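# Fold a napkin diagonally into a flat triangle

## Task

Fold the napkin diagonally so that one corner lands on the opposite corner, giving a low, flat triangle whose three points are fully extended and lie flat, pointing away from the fold. The two matched corners must line up to within about a thumb's width. The whole napkin must rest on the table and must not touch any arm base or the plates and frame that hold the bases. The carried corner may be set down or dropped onto its place. The attempt fails if the napkin comes free of a gripper while that gripper is moving sideways fast enough to throw it, even if the other gripper then catches it. The fold must hold by itself, not because the robot is pinning it. At the end both arms, hands included, must be up in the air touching nothing for the last second after the scene has settled, and the scene must actually come to rest.

## Robot and tools

ROBOT. There are two arms, left_arm and right_arm, each ending in a parallel gripper. The names are labels only and do not refer to sides of a camera image. Each base may be tilted, and it may stand on a mounting plate. The plates and the single metal frame behind the arms that holds them are fixed obstacles. A 'too close' message treats a plate, plus the half of the frame on that arm's side, as part of that arm.

FRAME. All positions and orientations use one shared scene frame. The origin is on the tabletop midway between the arms. +z is up, +x points out over the table, and left_arm sits on the +y side. Distances are in metres. Orientations are quaternions written w first (qw, qx, qy, qz). In the gripper's own axes, the fingers point along +z and open and close along y. The reported hand position is the point between the finger pads, about 1 cm behind the tips. The printed position can be off from the true one, more so at long reach. Arms usually stop a centimetre or more from the command, most often too low.

ROW FORMAT. Every pose command is one row of 16 plain numbers covering both arms, even if only one arm moves. The first 8 are for left_arm and the last 8 for right_arm. Each group is x, y, z, qw, qx, qy, qz, opening. x, y, z is an absolute target for that gripper's position in the scene frame, and the quaternion is an absolute target orientation. It is a place to go, not an offset. Opening runs from -1 (closed) to +1 (fully open, 0.094 m). To keep an arm still, resend its exact pose from the last result before it stopped, plus the opening it should keep. To hold an orientation, repeat the same quaternion in every row rather than copying the drifting reported one.

execute_actions(actions). This is a list of actions. Each action is a table of up to 15 rows, each row lasting one control step of 1/30 s. If a table has fewer than 15 rows, its last row is held for the remaining steps. An empty list just returns state and images. A target more than 0.6 m from the gripper's current position, along any of that gripper's current axes, makes the action be refused for both arms. If any action is malformed, or the first one fails that distance check, nothing runs. On each step the command is clipped to within 70 mm and 16 degrees of the measured pose. So a far target takes several actions, and the arm stops at its last clipped pose, not at your target. When position and orientation conflict, position wins. Elbows stop just short of straight.

move(target, speed, blocking). target is one 16-number row as above, with absolute poses. Both grippers travel straight lines that finish together, taking 0.5 to 10 s; anything longer is cut off at 10 s. Orientation takes the shorter way round. speed is the top path speed in m/s, from 0.002 to 0.5, default 0.25; turning is capped at twice that value in rad/s. Openings are sent when the move starts. Paths do not avoid obstacles or the other arm. Grippers lag behind the path, can wander from it, and can overshoot the speed, especially with a nearly straight arm. Faster moves, and targets set deeper past a contact, hit and press harder. The result adds a 'move:' line giving how it ended (done, off_target, moving, held, fault) and which limits acted, plus each gripper's distance from its target. If the line names only one arm, the other ended done. limits=paced means the pose was clipped. limits=held means some steps were blocked, after which the arm may briefly move much faster. With blocking=false you get a reply after 0.5 s while motion continues. Check on it with wait(0), and call wait or stop before sending new rows or moves.

wait(seconds): 0 to 10. The arms hold their last commands, and a running move goes on; the wait returns early if that move ends. stop(): brakes a running move. It needs room to stop, more at speed, and the fingers keep moving. zoom_image(camera, region): camera is one of cam_high, cam_low, cam_left_wrist, cam_right_wrist. region is [x0, y0, x1, y1] in pixels with (0, 0) top-left, at most 504 by 504. finished_scene(scene): pass the current scene number. It ends the scene after the robot holds its last command and cannot be undone.

RESULTS. A state line 'left_arm: … | right_arm: …' gives each gripper's position and quaternion. 'Hand target' lines show the pose each controller is now driving toward. grip_measured is the finger opening on the command scale, and the last Joint positions entry is the opening in metres. Readings may be off by about 1 mm per gripper. To grip, command about 0.03 below grip_measured; a smaller gap gives a lighter grip. Thin cloth under about 2 mm gets less force. Run results also list positions at some steps, and HELD with an arm's label marks a step where that arm was held back. 'pose unreachable' means the clearance check altered or blocked that arm's command. Joint torques include offsets and noise, and friction can mask or fake loads. Joint ranges in rad: waist -2.880 to 2.880, shoulder 0.000 to 3.142, elbow 0.000 to 3.019, wrist pitch -1.693 to 1.571, wrist yaw -1.571 to 1.571, wrist roll -2.094 to 2.094. Images come in the order cam_high, cam_low, cam_left_wrist, cam_right_wrist, each 504x504.

AVOID. Do not let the arms collide with or push against each other. Do not let go of the napkin while sweeping sideways fast. Avoid dropping, slamming, hard pushes and FAULT stops. A gripper stalled against something keeps pressing until it gets a new command. Holding loads heats the motors: a MOTOR HOT line appears from 85 °C, and at 100 °C that arm goes limp and falls (OVER-TEMPERATURE FAULT). The robot keeps holding its last command while you compose a reply. Finish with both grippers lifted clear of the napkin and table.

Each tool is called after ">>>" as name(argument=value, ...) on one line, values as JSON.

## Session

>>> execute_actions(actions=[])

Scene clock: 0.00 s.
left_arm: end_effector_position=(+0.4665, +0.4757, +0.2517) grip_measured=+1.000 end_effector_quat_wxyz=(+0.376, -0.018, +0.927, +0.001) | right_arm: end_effector_position=(+0.5483, -0.4860, +0.2674) grip_measured=+1.000 end_effector_quat_wxyz=(+0.392, +0.029, +0.919, -0.009)
Joint positions: left_arm=[0.401 0.945 0.685 0.012 0.245 0.381 0.094] | right_arm=[-0.387  0.931  0.704  0.02  -0.234 -0.364  0.094]
Joint velocities: left_arm=[-0.005  0.015  0.002  0.002 -0.066  0.007  0.   ] | right_arm=[ 0.005  0.005 -0.017  0.007  0.051 -0.007  0.   ]
Joint torques (N m, as the arm reports them, + toward a larger angle): no reading
Motor temperatures (°C, as the motors report them): left_arm=[23 21 22 23 22 24] | right_arm=[22 23 21 22 25 23]
Hand target (left_arm): +0.475, +0.481, +0.259; +0.384, -0.017, +0.923, +0.006
Hand target (right_arm): +0.559, -0.493, +0.281; +0.407, +0.027, +0.913, -0.016

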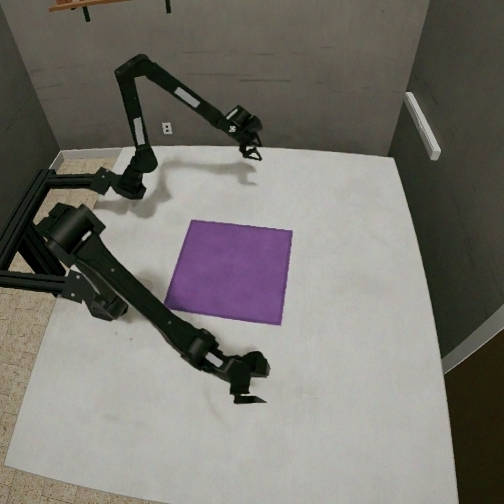

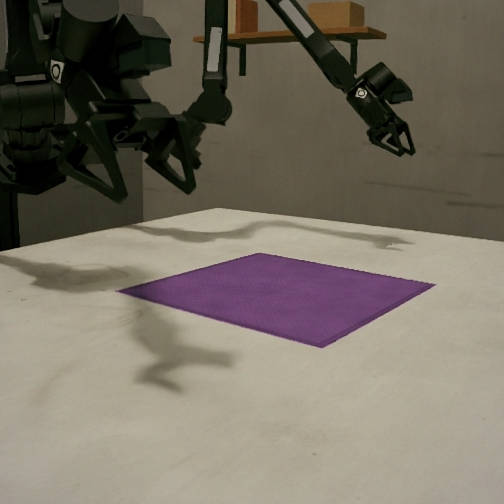

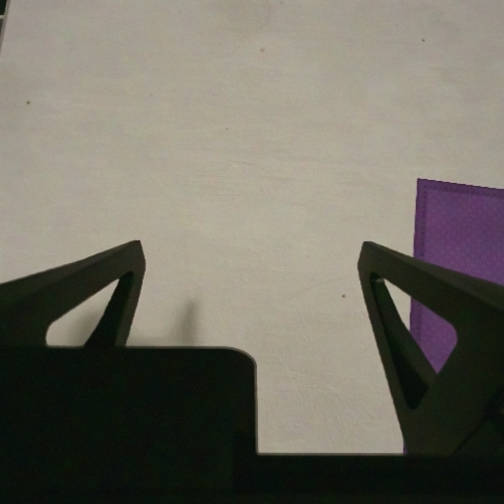

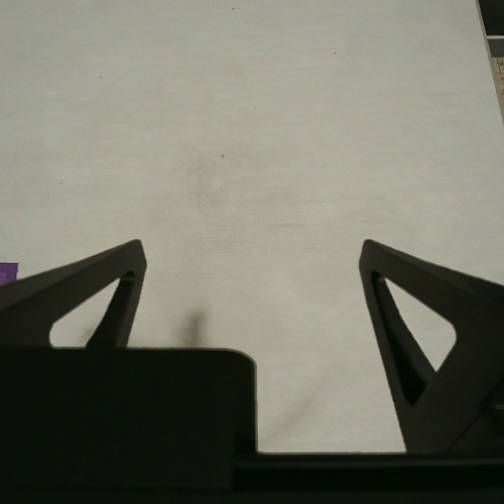

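>>> move(target=[0.62,0.24,0.1,0,0,1,0,1,0.3,-0.15,0.1,0,0,1,0,1])

Scene clock: 7.53 s.
left_arm: end_effector_position=(+0.5991, +0.2385, +0.0922) grip_measured=+1.000 end_effector_quat_wxyz=(-0.014, +0.012, +1.000, +0.000) | right_arm: end_effector_position=(+0.2956, -0.1486, +0.0913) grip_measured=+1.000 end_effector_quat_wxyz=(-0.006, +0.000, +1.000, +0.003)
Joint positions: left_arm=[-0.186  1.786  1.519 -0.84  -0.404 -0.021  0.094] | right_arm=[ 0.546  1.535  0.442 -0.165  0.539  0.395  0.094]
Joint velocities: left_arm=[-0.015  0.005  0.012 -0.017 -0.007 -0.066  0.   ] | right_arm=[-0.015  0.005 -0.012 -0.002 -0.081  0.022  0.   ]
Joint torques (N m, as the arm reports them, + toward a larger angle): left_arm=[ -8.23 -19.26  11.01  -0.36   0.08  -0.25] | right_arm=[ 4.71 -8.18  1.95 -0.98  0.17  0.21]
Motor temperatures (°C, as the motors report them): left_arm=[23 22 24 23 22 24] | right_arm=[22 23 21 22 25 23]
Hand target (left_arm): +0.616, +0.240, +0.102; -0.002, +0.001, +1.000, +0.000
Hand target (right_arm): +0.301, -0.145, +0.094; -0.002, +0.006, +1.000, +0.005
Off the commanded pose (left_arm): 0.022 m, 2 deg.
Off the commanded pose (right_arm): 0.010 m, 1 deg.
move: off_target (left_arm)

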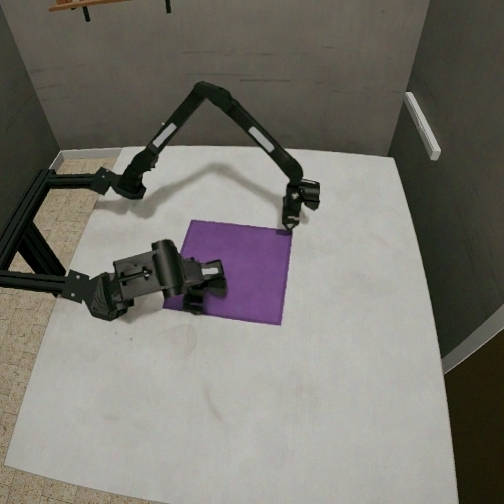

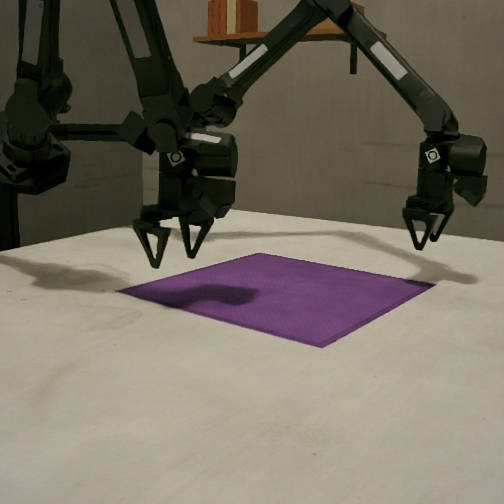

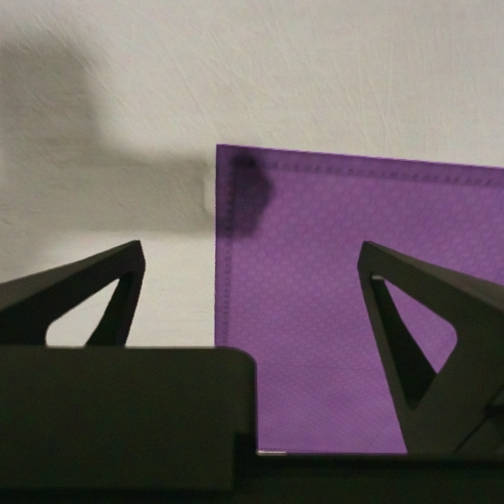

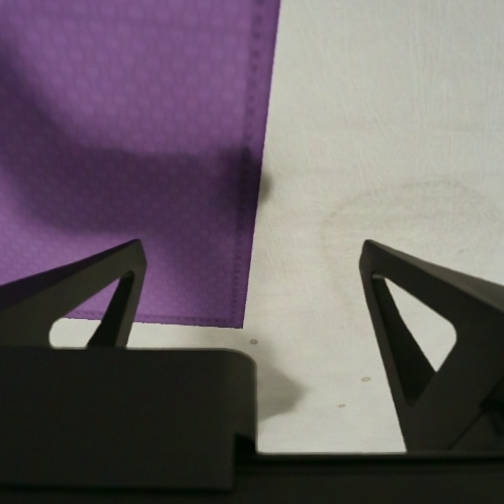

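>>> move(target=[0.2,0.65,0.25,0.2,-0.6,0.75,0.2,1,0.6,-0.165,0.05,0,-0.383,0.924,0,0])

Scene clock: 21.77 s.
left_arm: end_effector_position=(+0.2018, +0.6485, +0.2493) grip_measured=+1.000 end_effector_quat_wxyz=(+0.191, -0.603, +0.750, +0.194) | right_arm: end_effector_position=(+0.5907, -0.1623, +0.0580) grip_measured=+0.003 end_effector_quat_wxyz=(+0.001, -0.381, +0.925, -0.001)
Joint positions: left_arm=[ 1.033  0.801  0.584 -0.295  0.004 -0.425  0.094] | right_arm=[ 0.314  1.793  1.247 -0.58   0.465 -0.638  0.047]
Joint velocities: left_arm=[ 0.005 -0.005 -0.002  0.012 -0.037 -0.051  0.   ] | right_arm=[-0.005 -0.015 -0.002 -0.007 -0.022 -0.051 -0.001]
Joint torques (N m, as the arm reports them, + toward a larger angle): left_arm=[ 0.92 -7.41  7.75  1.79  0.03 -0.23] | right_arm=[  6.4  -16.15   6.45  -0.92  -0.09  -0.09]
Motor temperatures (°C, as the motors report them): left_arm=[23 23 25 23 22 24] | right_arm=[22 23 21 22 25 23]
Hand target (left_arm): +0.204, +0.650, +0.249; +0.199, -0.606, +0.746, +0.193
Hand target (right_arm): +0.600, -0.166, +0.055; +0.001, -0.384, +0.924, -0.002
Off the commanded pose (left_arm): 0.002 m, 1 deg.
Off the commanded pose (right_arm): 0.013 m, 0 deg.
move: off_target (right_arm)

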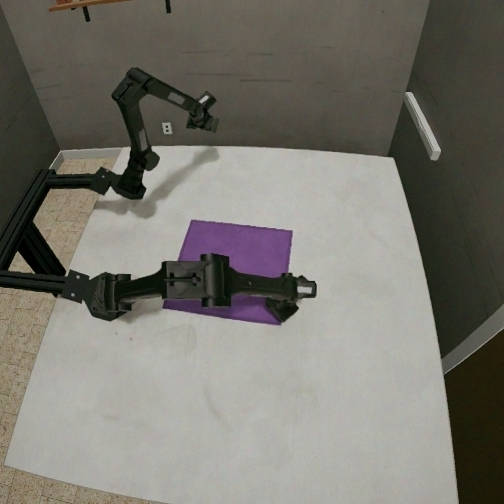

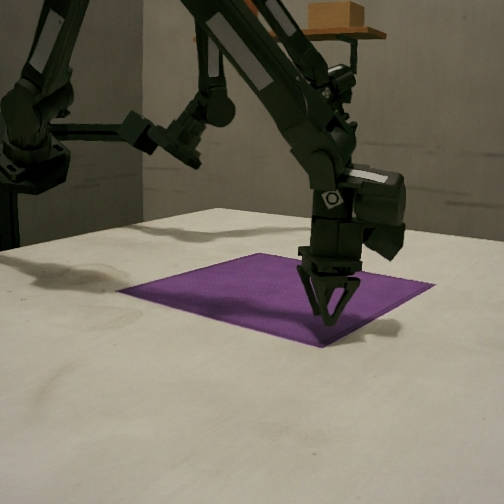

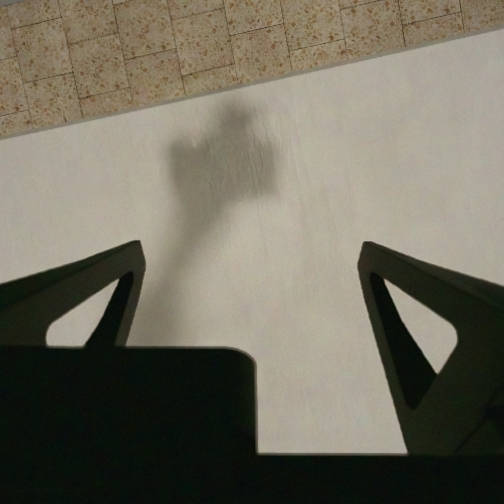

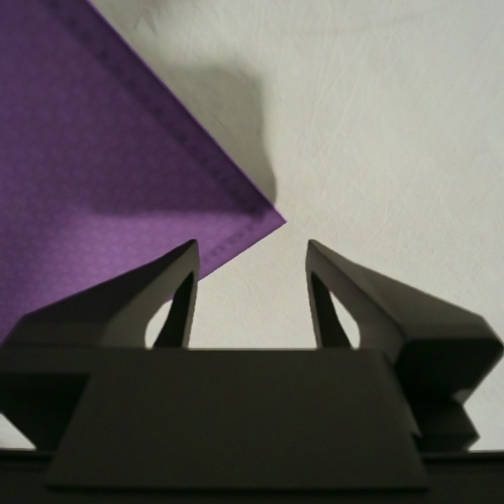

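>>> move(target=[0.2,0.65,0.25,0.2,-0.6,0.75,0.2,1,0.6,-0.175,0.008,0,-0.383,0.924,0,0], speed=0.05)

>>> move(target=[0.2,0.65,0.25,0.2,-0.6,0.75,0.2,1,0.6,-0.175,0.004,0,-0.383,0.924,0,-1])

>>> move(target=[0.2,0.65,0.25,0.2,-0.6,0.75,0.2,1,0.57,-0.145,0.1,0,-0.383,0.924,0,-1], speed=0.1)

Scene clock: 29.40 s.
left_arm: end_effector_position=(+0.2030, +0.6500, +0.2503) grip_measured=+1.000 end_effector_quat_wxyz=(+0.196, -0.602, +0.749, +0.195) | right_arm: end_effector_position=(+0.5883, -0.1684, +0.0212) grip_measured=+0.002 end_effector_quat_wxyz=(-0.005, -0.387, +0.922, +0.004)
Joint positions: left_arm=[ 1.033  0.801  0.584 -0.287  0.004 -0.426  0.094] | right_arm=[ 0.272  1.86   1.262 -0.526  0.44  -0.688  0.047]
Joint velocities: left_arm=[-0.005 -0.005  0.002 -0.012 -0.022  0.022  0.   ] | right_arm=[-0.015 -0.005  0.012 -0.012  0.007  0.037 -0.001]
Joint torques (N m, as the arm reports them, + toward a larger angle): left_arm=[ 1.49 -7.98  7.05  1.87  0.   -0.03] | right_arm=[  5.2  -14.7    6.14   0.74  -0.16  -0.14]
Motor temperatures (°C, as the motors report them): left_arm=[23 23 25 23 22 24] | right_arm=[22 24 22 22 25 23]
Hand target (left_arm): +0.200, +0.650, +0.250; +0.199, -0.599, +0.749, +0.200
Hand target (right_arm): +0.600, -0.175, +0.008; -0.000, -0.383, +0.924, -0.001
Off the commanded pose (left_arm): 0.003 m, 1 deg.
Off the commanded pose (right_arm): 0.019 m, 1 deg.
move: off_target (right_arm)

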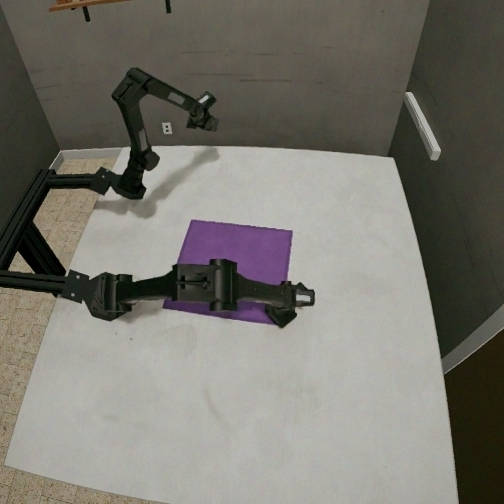

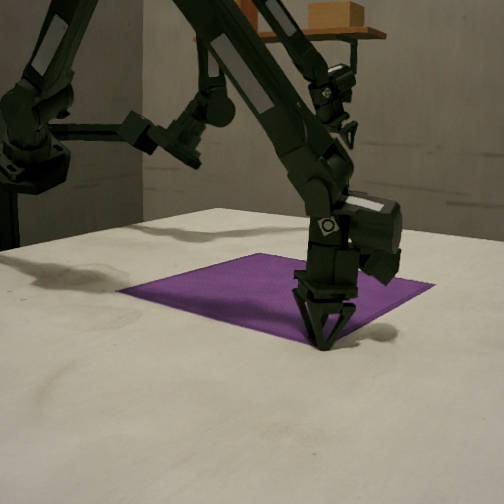

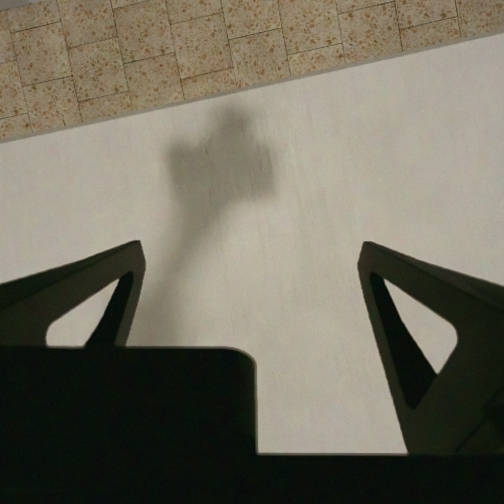

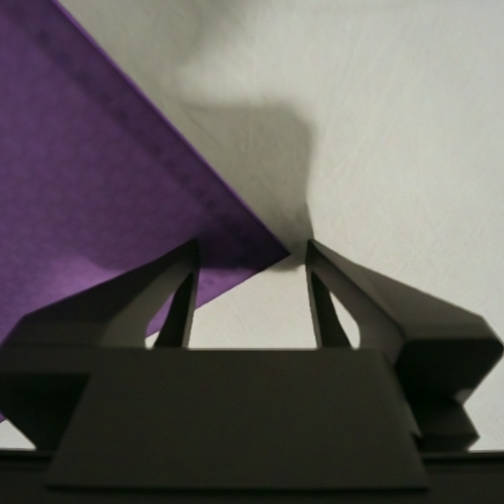

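Scene clock: 30.10 s.
left_arm: end_effector_position=(+0.2030, +0.6500, +0.2503) grip_measured=+1.000 end_effector_quat_wxyz=(+0.196, -0.602, +0.749, +0.195) | right_arm: end_effector_position=(+0.5888, -0.1675, +0.0211) grip_measured=-0.973 end_effector_quat_wxyz=(-0.004, -0.389, +0.921, +0.005)
Joint positions: left_arm=[ 1.033  0.801  0.584 -0.287  0.004 -0.426  0.094] | right_arm=[ 0.273  1.86   1.262 -0.523  0.437 -0.692  0.001]
Joint velocities: left_arm=[-0.005 -0.024  0.017 -0.022  0.081 -0.037  0.   ] | right_arm=[ 0.005 -0.015 -0.017  0.017 -0.037  0.051  0.001]
Joint torques (N m, as the arm reports them, + toward a larger angle): left_arm=[ 1.97 -9.06  7.15  1.91 -0.06 -0.06] | right_arm=[  5.21 -14.32   5.99   0.94  -0.11  -0.12]
Motor temperatures (°C, as the motors report them): left_arm=[23 23 25 23 22 24] | right_arm=[22 24 22 22 25 23]
Hand target (left_arm): +0.200, +0.650, +0.250; +0.200, -0.599, +0.749, +0.200
Hand target (right_arm): +0.599, -0.175, +0.005; -0.000, -0.383, +0.924, -0.000
Off the commanded pose (left_arm): 0.003 m, 1 deg.
Off the commanded pose (right_arm): 0.022 m, 1 deg.
move: off_target (right_arm)

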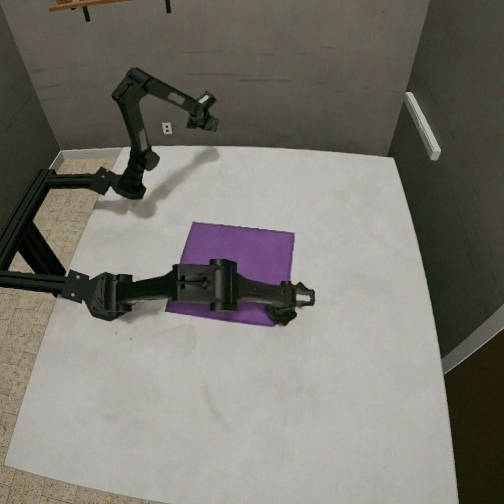

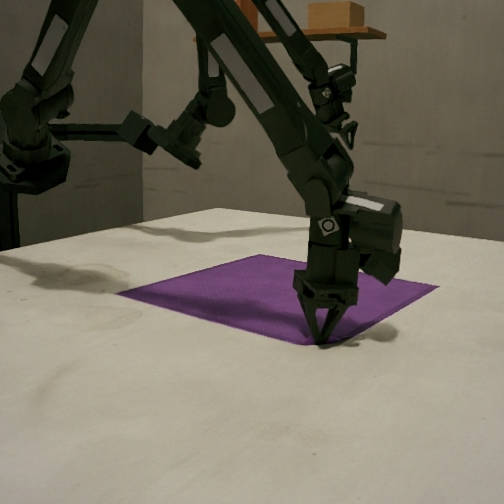

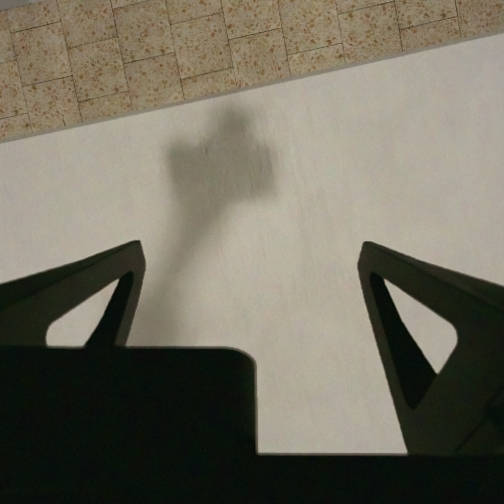

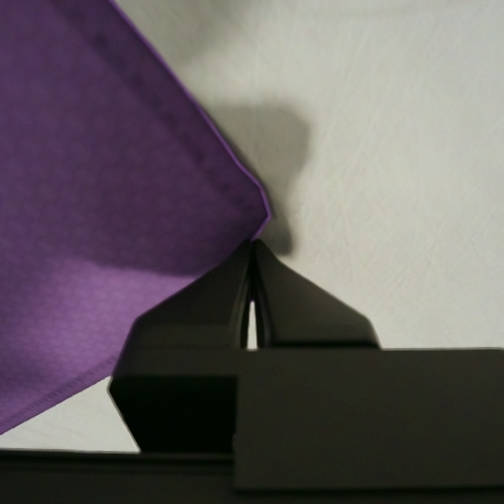

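Scene clock: 31.30 s.
left_arm: end_effector_position=(+0.2030, +0.6500, +0.2503) grip_measured=+1.000 end_effector_quat_wxyz=(+0.196, -0.602, +0.749, +0.195) | right_arm: end_effector_position=(+0.5675, -0.1476, +0.0876) grip_measured=-0.973 end_effector_quat_wxyz=(-0.006, -0.387, +0.922, +0.001)
Joint positions: left_arm=[ 1.033  0.801  0.584 -0.287  0.004 -0.426  0.094] | right_arm=[ 0.371  1.733  1.192 -0.63   0.487 -0.585  0.001]
Joint velocities: left_arm=[-0.015 -0.005  0.017 -0.012  0.037 -0.066  0.   ] | right_arm=[-0.015  0.005  0.007 -0.002  0.007  0.007  0.   ]
Joint torques (N m, as the arm reports them, + toward a larger angle): left_arm=[ 1.44 -8.25  6.98  1.74 -0.06 -0.1 ] | right_arm=[  7.63 -18.83   3.71  -0.78   0.12   0.18]
Motor temperatures (°C, as the motors report them): left_arm=[23 23 25 23 22 24] | right_arm=[22 24 22 22 25 23]
Hand target (left_arm): +0.200, +0.650, +0.250; +0.200, -0.599, +0.749, +0.200
Hand target (right_arm): +0.569, -0.145, +0.100; -0.000, -0.383, +0.924, +0.001
Off the commanded pose (left_arm): 0.003 m, 1 deg.
Off the commanded pose (right_arm): 0.013 m, 1 deg.
move: off_target (right_arm)

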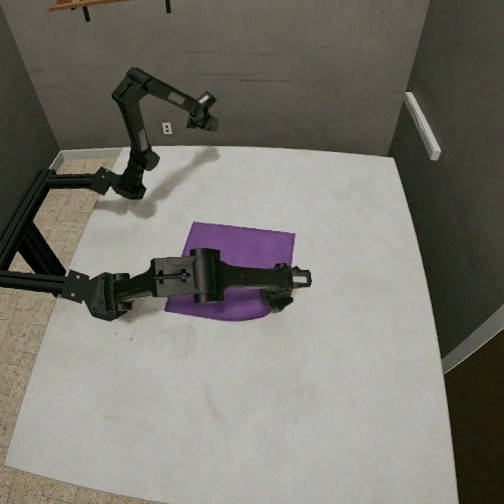

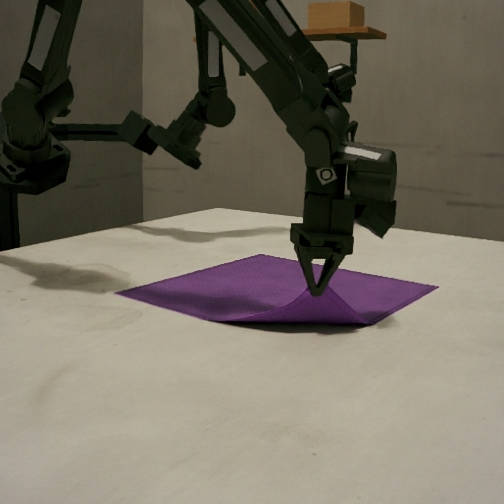

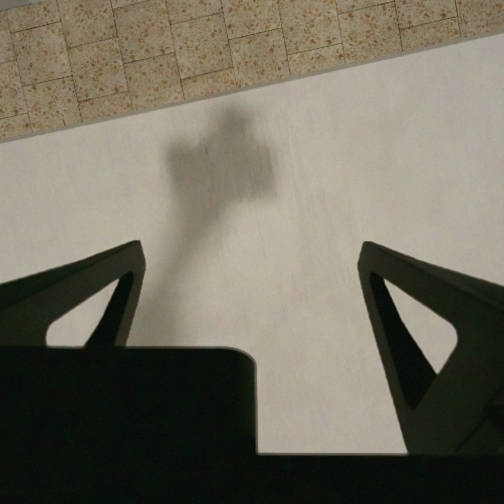

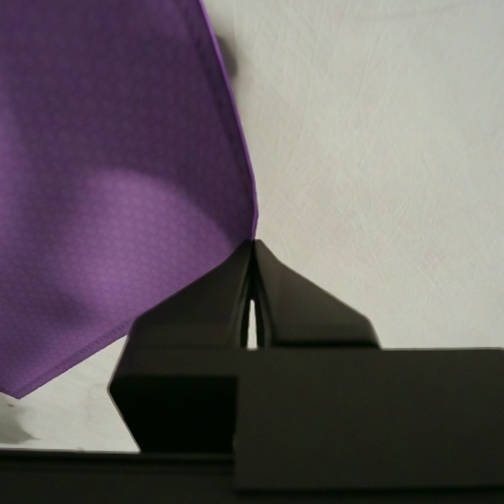

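Clean grasp.

>>> move(target=[0.2,0.65,0.25,0.2,-0.6,0.75,0.2,1,0.42,0.04,0.21,0,-0.383,0.924,0,-1], speed=0.15)

>>> move(target=[0.2,0.65,0.25,0.2,-0.6,0.75,0.2,1,0.26,0.22,0.08,0,-0.383,0.924,0,-1], speed=0.15)

Scene clock: 40.77 s.
left_arm: end_effector_position=(+0.2030, +0.6500, +0.2503) grip_measured=+1.000 end_effector_quat_wxyz=(+0.196, -0.602, +0.749, +0.195) | right_arm: end_effector_position=(+0.4088, +0.0329, +0.2051) grip_measured=-0.973 end_effector_quat_wxyz=(-0.007, -0.389, +0.921, +0.003)
Joint positions: left_arm=[ 1.033  0.801  0.584 -0.287  0.004 -0.426  0.094] | right_arm=[ 0.915  1.741  1.089 -0.854  0.612  0.034  0.001]
Joint velocities: left_arm=[ 0.005 -0.005  0.027 -0.017  0.037  0.037  0.   ] | right_arm=[-0.005  0.005  0.002 -0.017  0.022  0.007 -0.   ]
Joint torques (N m, as the arm reports them, + toward a larger angle): left_arm=[ 1.46 -9.22  6.9   1.8  -0.04 -0.07] | right_arm=[  8.8  -12.05   7.31  -0.87   0.16   0.22]
Motor temperatures (°C, as the motors report them): left_arm=[23 23 25 23 22 24] | right_arm=[22 24 21 22 25 23]
Hand target (left_arm): +0.200, +0.650, +0.250; +0.200, -0.599, +0.749, +0.200
Hand target (right_arm): +0.416, +0.041, +0.211; -0.002, -0.382, +0.924, +0.005
Off the commanded pose (left_arm): 0.003 m, 1 deg.
Off the commanded pose (right_arm): 0.014 m, 1 deg.
move: off_target (right_arm)

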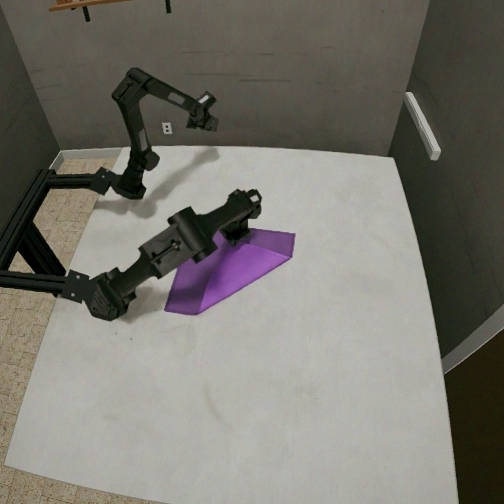

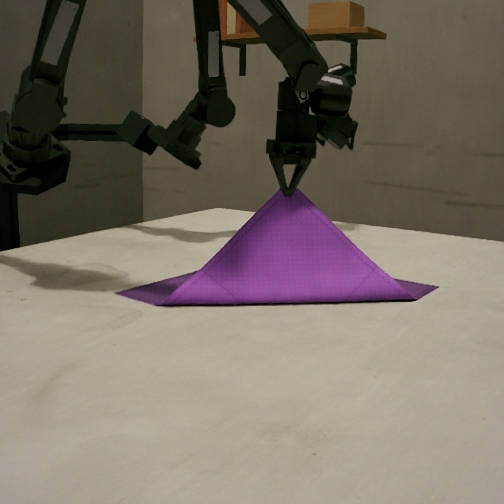

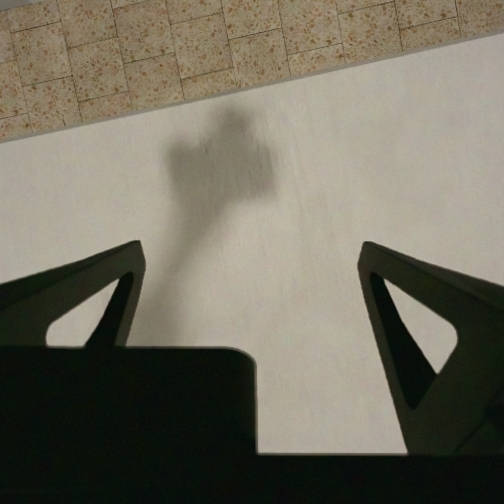

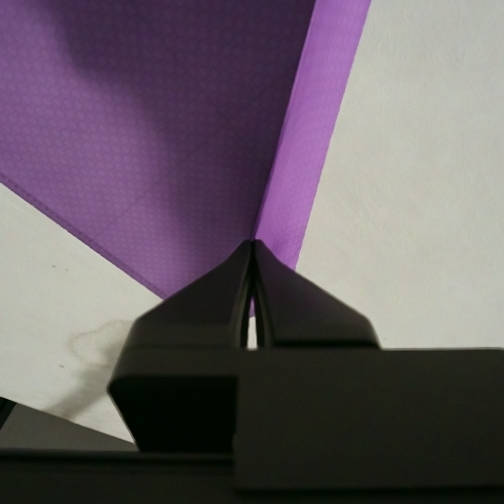

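Scene clock: 42.97 s.
left_arm: end_effector_position=(+0.2030, +0.6500, +0.2503) grip_measured=+1.000 end_effector_quat_wxyz=(+0.196, -0.602, +0.749, +0.195) | right_arm: end_effector_position=(+0.2523, +0.2027, +0.0702) grip_measured=-0.973 end_effector_quat_wxyz=(-0.020, -0.394, +0.919, -0.010)
Joint positions: left_arm=[ 1.033  0.801  0.584 -0.287  0.004 -0.426  0.094] | right_arm=[ 1.129  2.358  1.303 -0.647  0.615  0.31   0.001]
Joint velocities: left_arm=[-0.005 -0.005 -0.012 -0.012 -0.051 -0.022  0.   ] | right_arm=[-0.015 -0.005 -0.002 -0.002 -0.022 -0.007  0.001]
Joint torques (N m, as the arm reports them, + toward a larger angle): left_arm=[ 2.19 -8.45  7.05  1.96 -0.09 -0.02] | right_arm=[ 10.54 -15.53   6.23   0.27   0.17   0.16]
Motor temperatures (°C, as the motors report them): left_arm=[23 23 25 23 22 24] | right_arm=[22 24 22 22 25 23]
Hand target (left_arm): +0.200, +0.650, +0.250; +0.200, -0.599, +0.749, +0.200
Hand target (right_arm): +0.258, +0.223, +0.081; -0.002, -0.383, +0.924, +0.002
Off the commanded pose (left_arm): 0.003 m, 1 deg.
Off the commanded pose (right_arm): 0.021 m, 3 deg.
move: off_target (right_arm)

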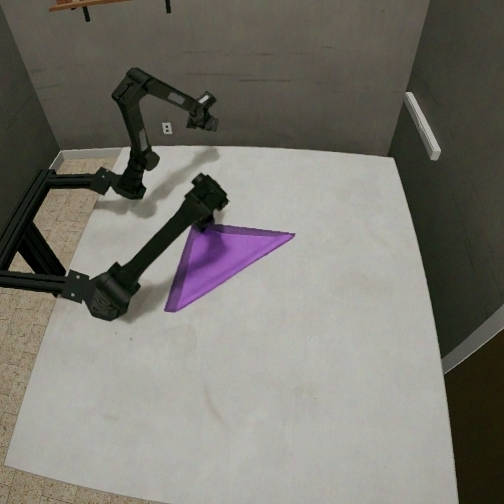

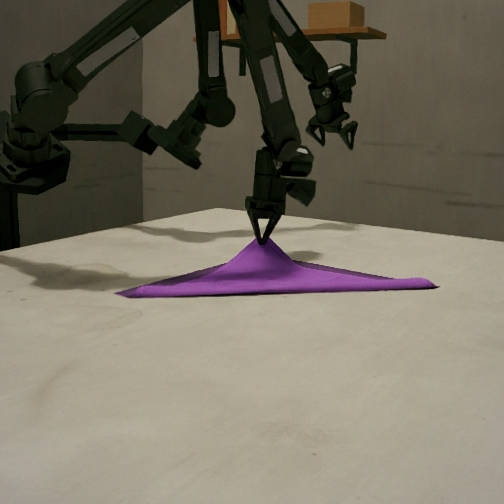

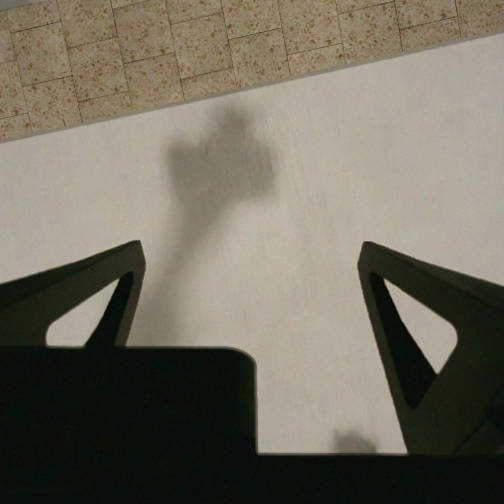

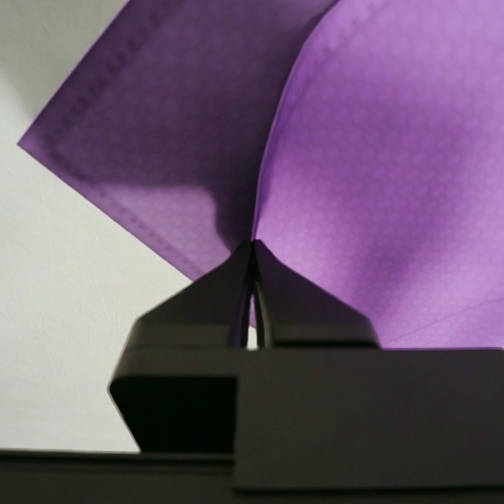

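>>> move(target=[0.2,0.65,0.25,0.2,-0.6,0.75,0.2,1,0.23,0.29,0.055,0,-0.383,0.924,0,-1], speed=0.08)

Scene clock: 47.93 s.
left_arm: end_effector_position=(+0.2030, +0.6500, +0.2503) grip_measured=+1.000 end_effector_quat_wxyz=(+0.196, -0.602, +0.749, +0.195) | right_arm: end_effector_position=(+0.2314, +0.2729, +0.0467) grip_measured=-0.973 end_effector_quat_wxyz=(-0.010, -0.385, +0.923, -0.006)
Joint positions: left_arm=[ 1.033  0.801  0.584 -0.287  0.004 -0.426  0.094] | right_arm=[ 1.18   2.539  1.522 -0.695  0.615  0.378  0.001]
Joint velocities: left_arm=[-0.005 -0.005 -0.002  0.002 -0.007 -0.051  0.   ] | right_arm=[-0.005 -0.015 -0.002 -0.007 -0.022  0.051  0.001]
Joint torques (N m, as the arm reports them, + toward a larger angle): left_arm=[ 1.85 -9.    7.1   1.74 -0.04 -0.07] | right_arm=[ 12.6  -17.02   6.87  -0.72   0.06   0.19]
Motor temperatures (°C, as the motors report them): left_arm=[23 23 25 23 22 24] | right_arm=[22 24 22 22 25 23]
Hand target (left_arm): +0.200, +0.650, +0.250; +0.200, -0.599, +0.749, +0.200
Hand target (right_arm): +0.229, +0.290, +0.057; -0.001, -0.383, +0.924, +0.001
Off the commanded pose (left_arm): 0.003 m, 1 deg.
Off the commanded pose (right_arm): 0.019 m, 1 deg.
move: off_target (right_arm)

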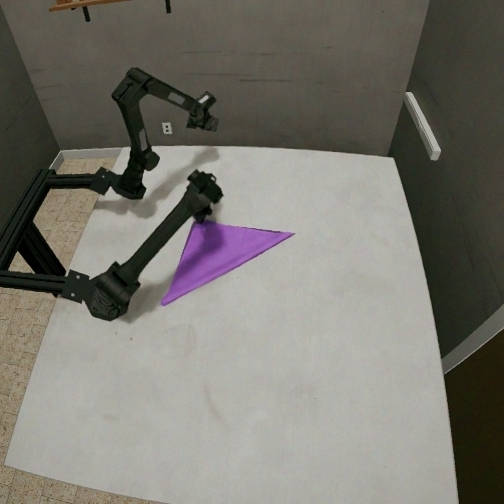

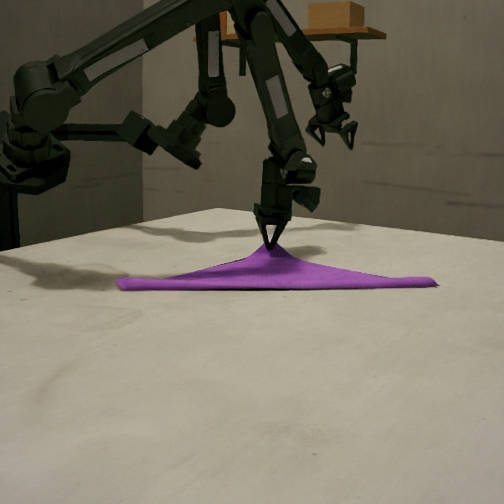

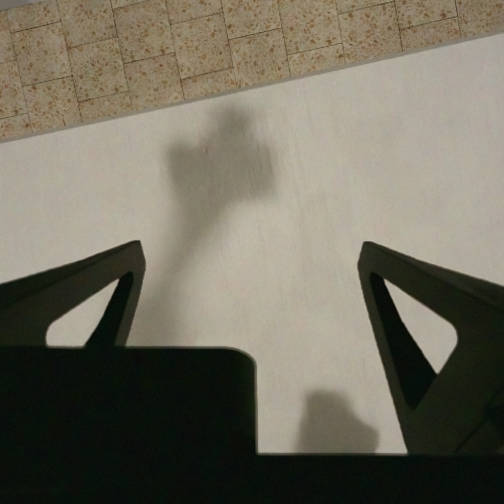

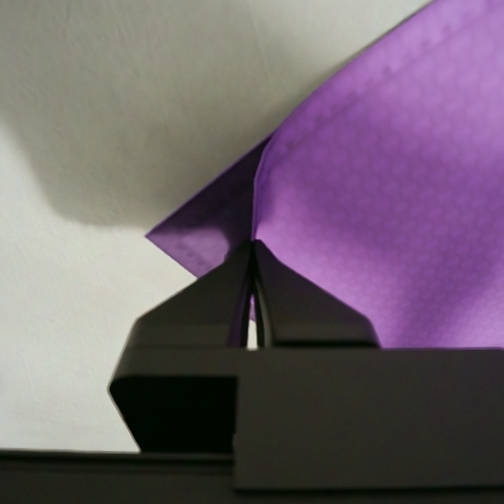

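>>> move(target=[0.2,0.65,0.25,0.2,-0.6,0.75,0.2,1,0.212,0.292,0.052,0,-0.383,0.924,0,-1], speed=0.05)

>>> move(target=[0.2,0.65,0.25,0.2,-0.6,0.75,0.2,1,0.212,0.292,0.052,0,-0.383,0.924,0,1])

>>> move(target=[0.2,0.65,0.25,0.2,-0.6,0.75,0.2,1,0.23,0.28,0.13,0,-0.383,0.924,0,1], speed=0.1)

Scene clock: 56.30 s.
left_arm: end_effector_position=(+0.2030, +0.6500, +0.2503) grip_measured=+1.000 end_effector_quat_wxyz=(+0.196, -0.602, +0.749, +0.195) | right_arm: end_effector_position=(+0.2145, +0.2754, +0.0446) grip_measured=-0.973 end_effector_quat_wxyz=(-0.010, -0.387, +0.922, -0.009)
Joint positions: left_arm=[ 1.033  0.801  0.584 -0.287  0.004 -0.426  0.094] | right_arm=[ 1.203  2.56   1.522 -0.695  0.615  0.404  0.001]
Joint velocities: left_arm=[-0.005  0.005  0.007 -0.007 -0.081  0.007  0.   ] | right_arm=[ 0.005 -0.015 -0.017  0.017  0.022 -0.037 -0.003]
Joint torques (N m, as the arm reports them, + toward a larger angle): left_arm=[ 1.6  -9.01  6.69  1.88 -0.08 -0.06] | right_arm=[ 12.84 -17.35   6.19  -0.47  -0.02   0.14]
Motor temperatures (°C, as the motors report them): left_arm=[23 23 24 23 22 24] | right_arm=[22 24 22 22 25 23]
Hand target (left_arm): +0.200, +0.650, +0.250; +0.200, -0.599, +0.749, +0.200
Hand target (right_arm): +0.211, +0.291, +0.053; -0.000, -0.383, +0.924, +0.001
Off the commanded pose (left_arm): 0.003 m, 1 deg.
Off the commanded pose (right_arm): 0.018 m, 2 deg.
move: off_target (right_arm)

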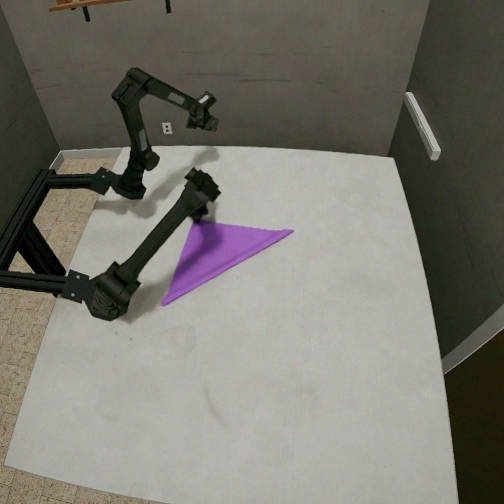

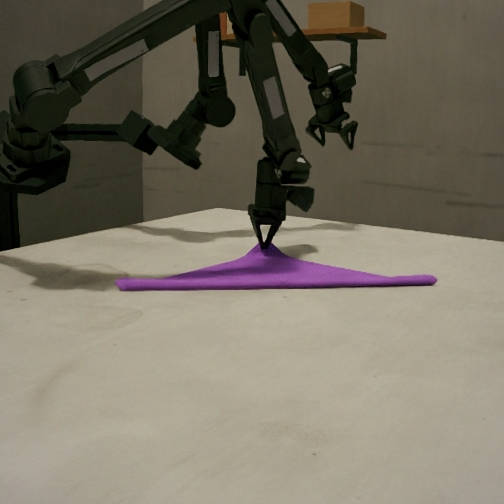

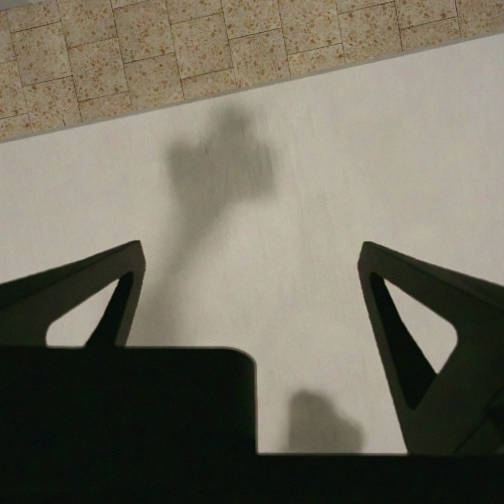

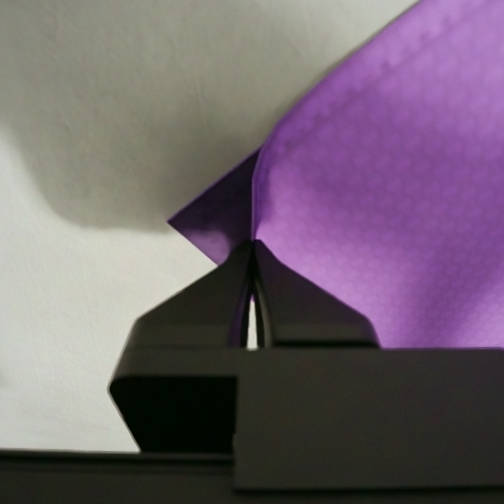

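Scene clock: 57.00 s.
left_arm: end_effector_position=(+0.2030, +0.6500, +0.2503) grip_measured=+1.000 end_effector_quat_wxyz=(+0.196, -0.602, +0.749, +0.195) | right_arm: end_effector_position=(+0.2145, +0.2754, +0.0446) grip_measured=+1.000 end_effector_quat_wxyz=(-0.010, -0.387, +0.922, -0.009)
Joint positions: left_arm=[ 1.033  0.801  0.584 -0.287  0.004 -0.426  0.094] | right_arm=[ 1.203  2.56   1.522 -0.695  0.615  0.405  0.094]
Joint velocities: left_arm=[-0.005 -0.005  0.022  0.002 -0.022  0.037  0.   ] | right_arm=[-0.005 -0.005 -0.017  0.017 -0.066  0.007  0.   ]
Joint torques (N m, as the arm reports them, + toward a larger angle): left_arm=[ 0.91 -8.72  7.12  1.86 -0.03 -0.03] | right_arm=[ 12.46 -16.78   6.19  -0.26   0.     0.17]
Motor temperatures (°C, as the motors report them): left_arm=[23 23 25 23 22 24] | right_arm=[22 24 22 22 25 23]
Hand target (left_arm): +0.200, +0.650, +0.250; +0.200, -0.599, +0.749, +0.200
Hand target (right_arm): +0.212, +0.291, +0.053; -0.000, -0.383, +0.924, +0.001
Off the commanded pose (left_arm): 0.003 m, 1 deg.
Off the commanded pose (right_arm): 0.018 m, 2 deg.
move: off_target (right_arm)

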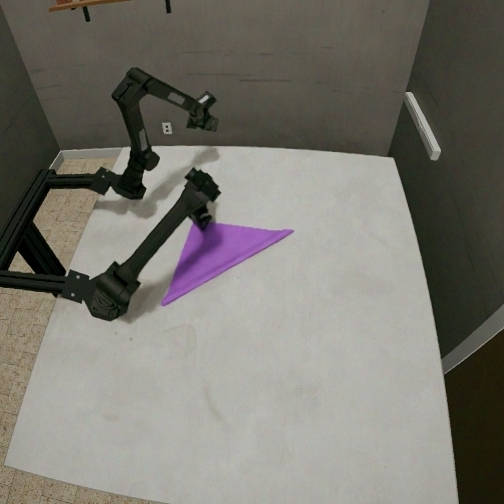

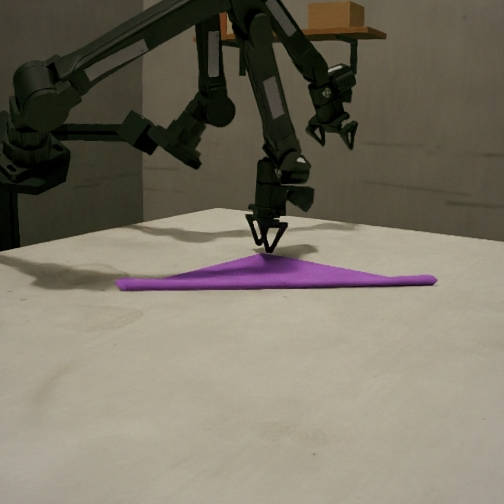

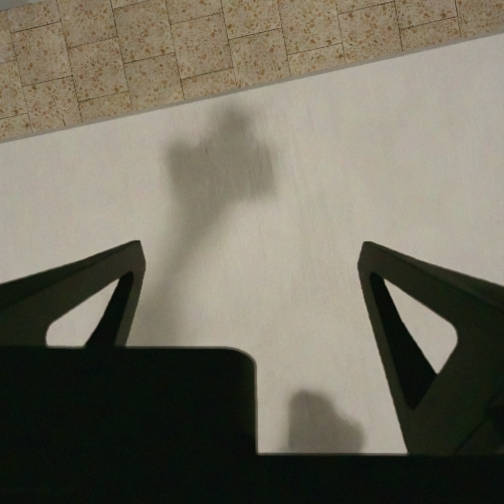

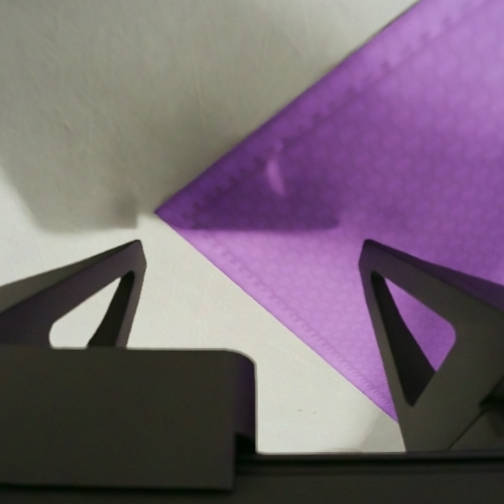

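Scene clock: 58.23 s.
left_arm: end_effector_position=(+0.2030, +0.6500, +0.2503) grip_measured=+1.000 end_effector_quat_wxyz=(+0.196, -0.602, +0.749, +0.195) | right_arm: end_effector_position=(+0.2291, +0.2734, +0.1131) grip_measured=+1.000 end_effector_quat_wxyz=(-0.008, -0.386, +0.922, -0.007)
Joint positions: left_arm=[ 1.033  0.801  0.584 -0.287  0.004 -0.426  0.094] | right_arm=[ 1.252  2.442  1.51  -0.828  0.607  0.461  0.094]
Joint velocities: left_arm=[-0.005 -0.015  0.007 -0.007  0.007 -0.066  0.   ] | right_arm=[ 0.015 -0.015  0.002 -0.012  0.007 -0.007  0.   ]
Joint torques (N m, as the arm reports them, + toward a larger angle): left_arm=[ 2.33 -8.64  7.14  2.04 -0.04 -0.05] | right_arm=[ 12.74 -19.6    4.78  -0.99   0.01   0.15]
Motor temperatures (°C, as the motors report them): left_arm=[23 23 25 23 23 24] | right_arm=[23 24 22 22 25 23]
Hand target (left_arm): +0.200, +0.650, +0.250; +0.200, -0.599, +0.749, +0.200
Hand target (right_arm): +0.229, +0.279, +0.131; -0.001, -0.383, +0.924, +0.001
Off the commanded pose (left_arm): 0.003 m, 1 deg.
Off the commanded pose (right_arm): 0.018 m, 1 deg.
move: off_target (right_arm)

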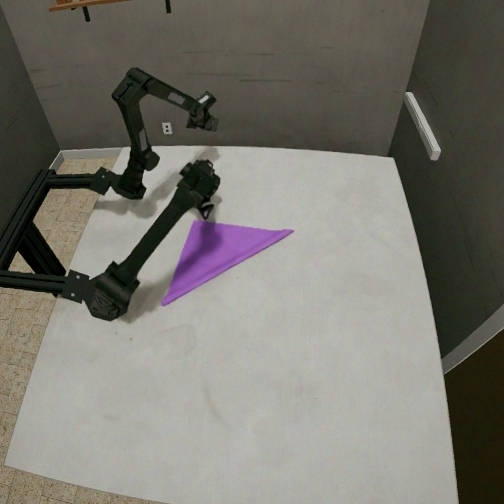

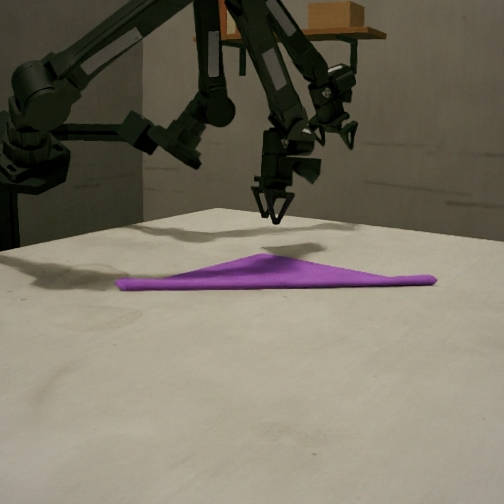

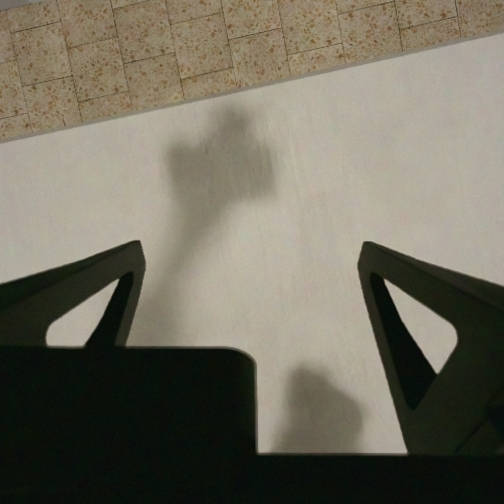

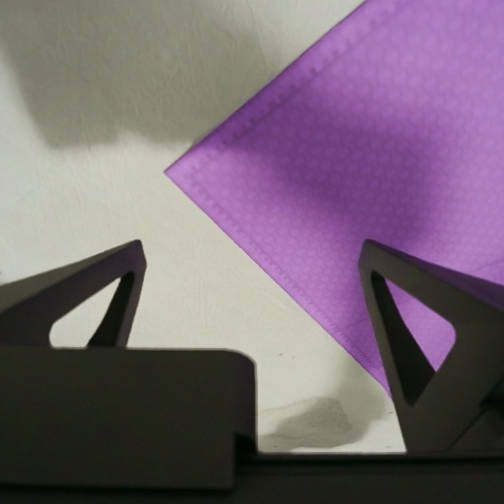

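>>> finished_scene(scene=1)

The scene is finished: the task was done.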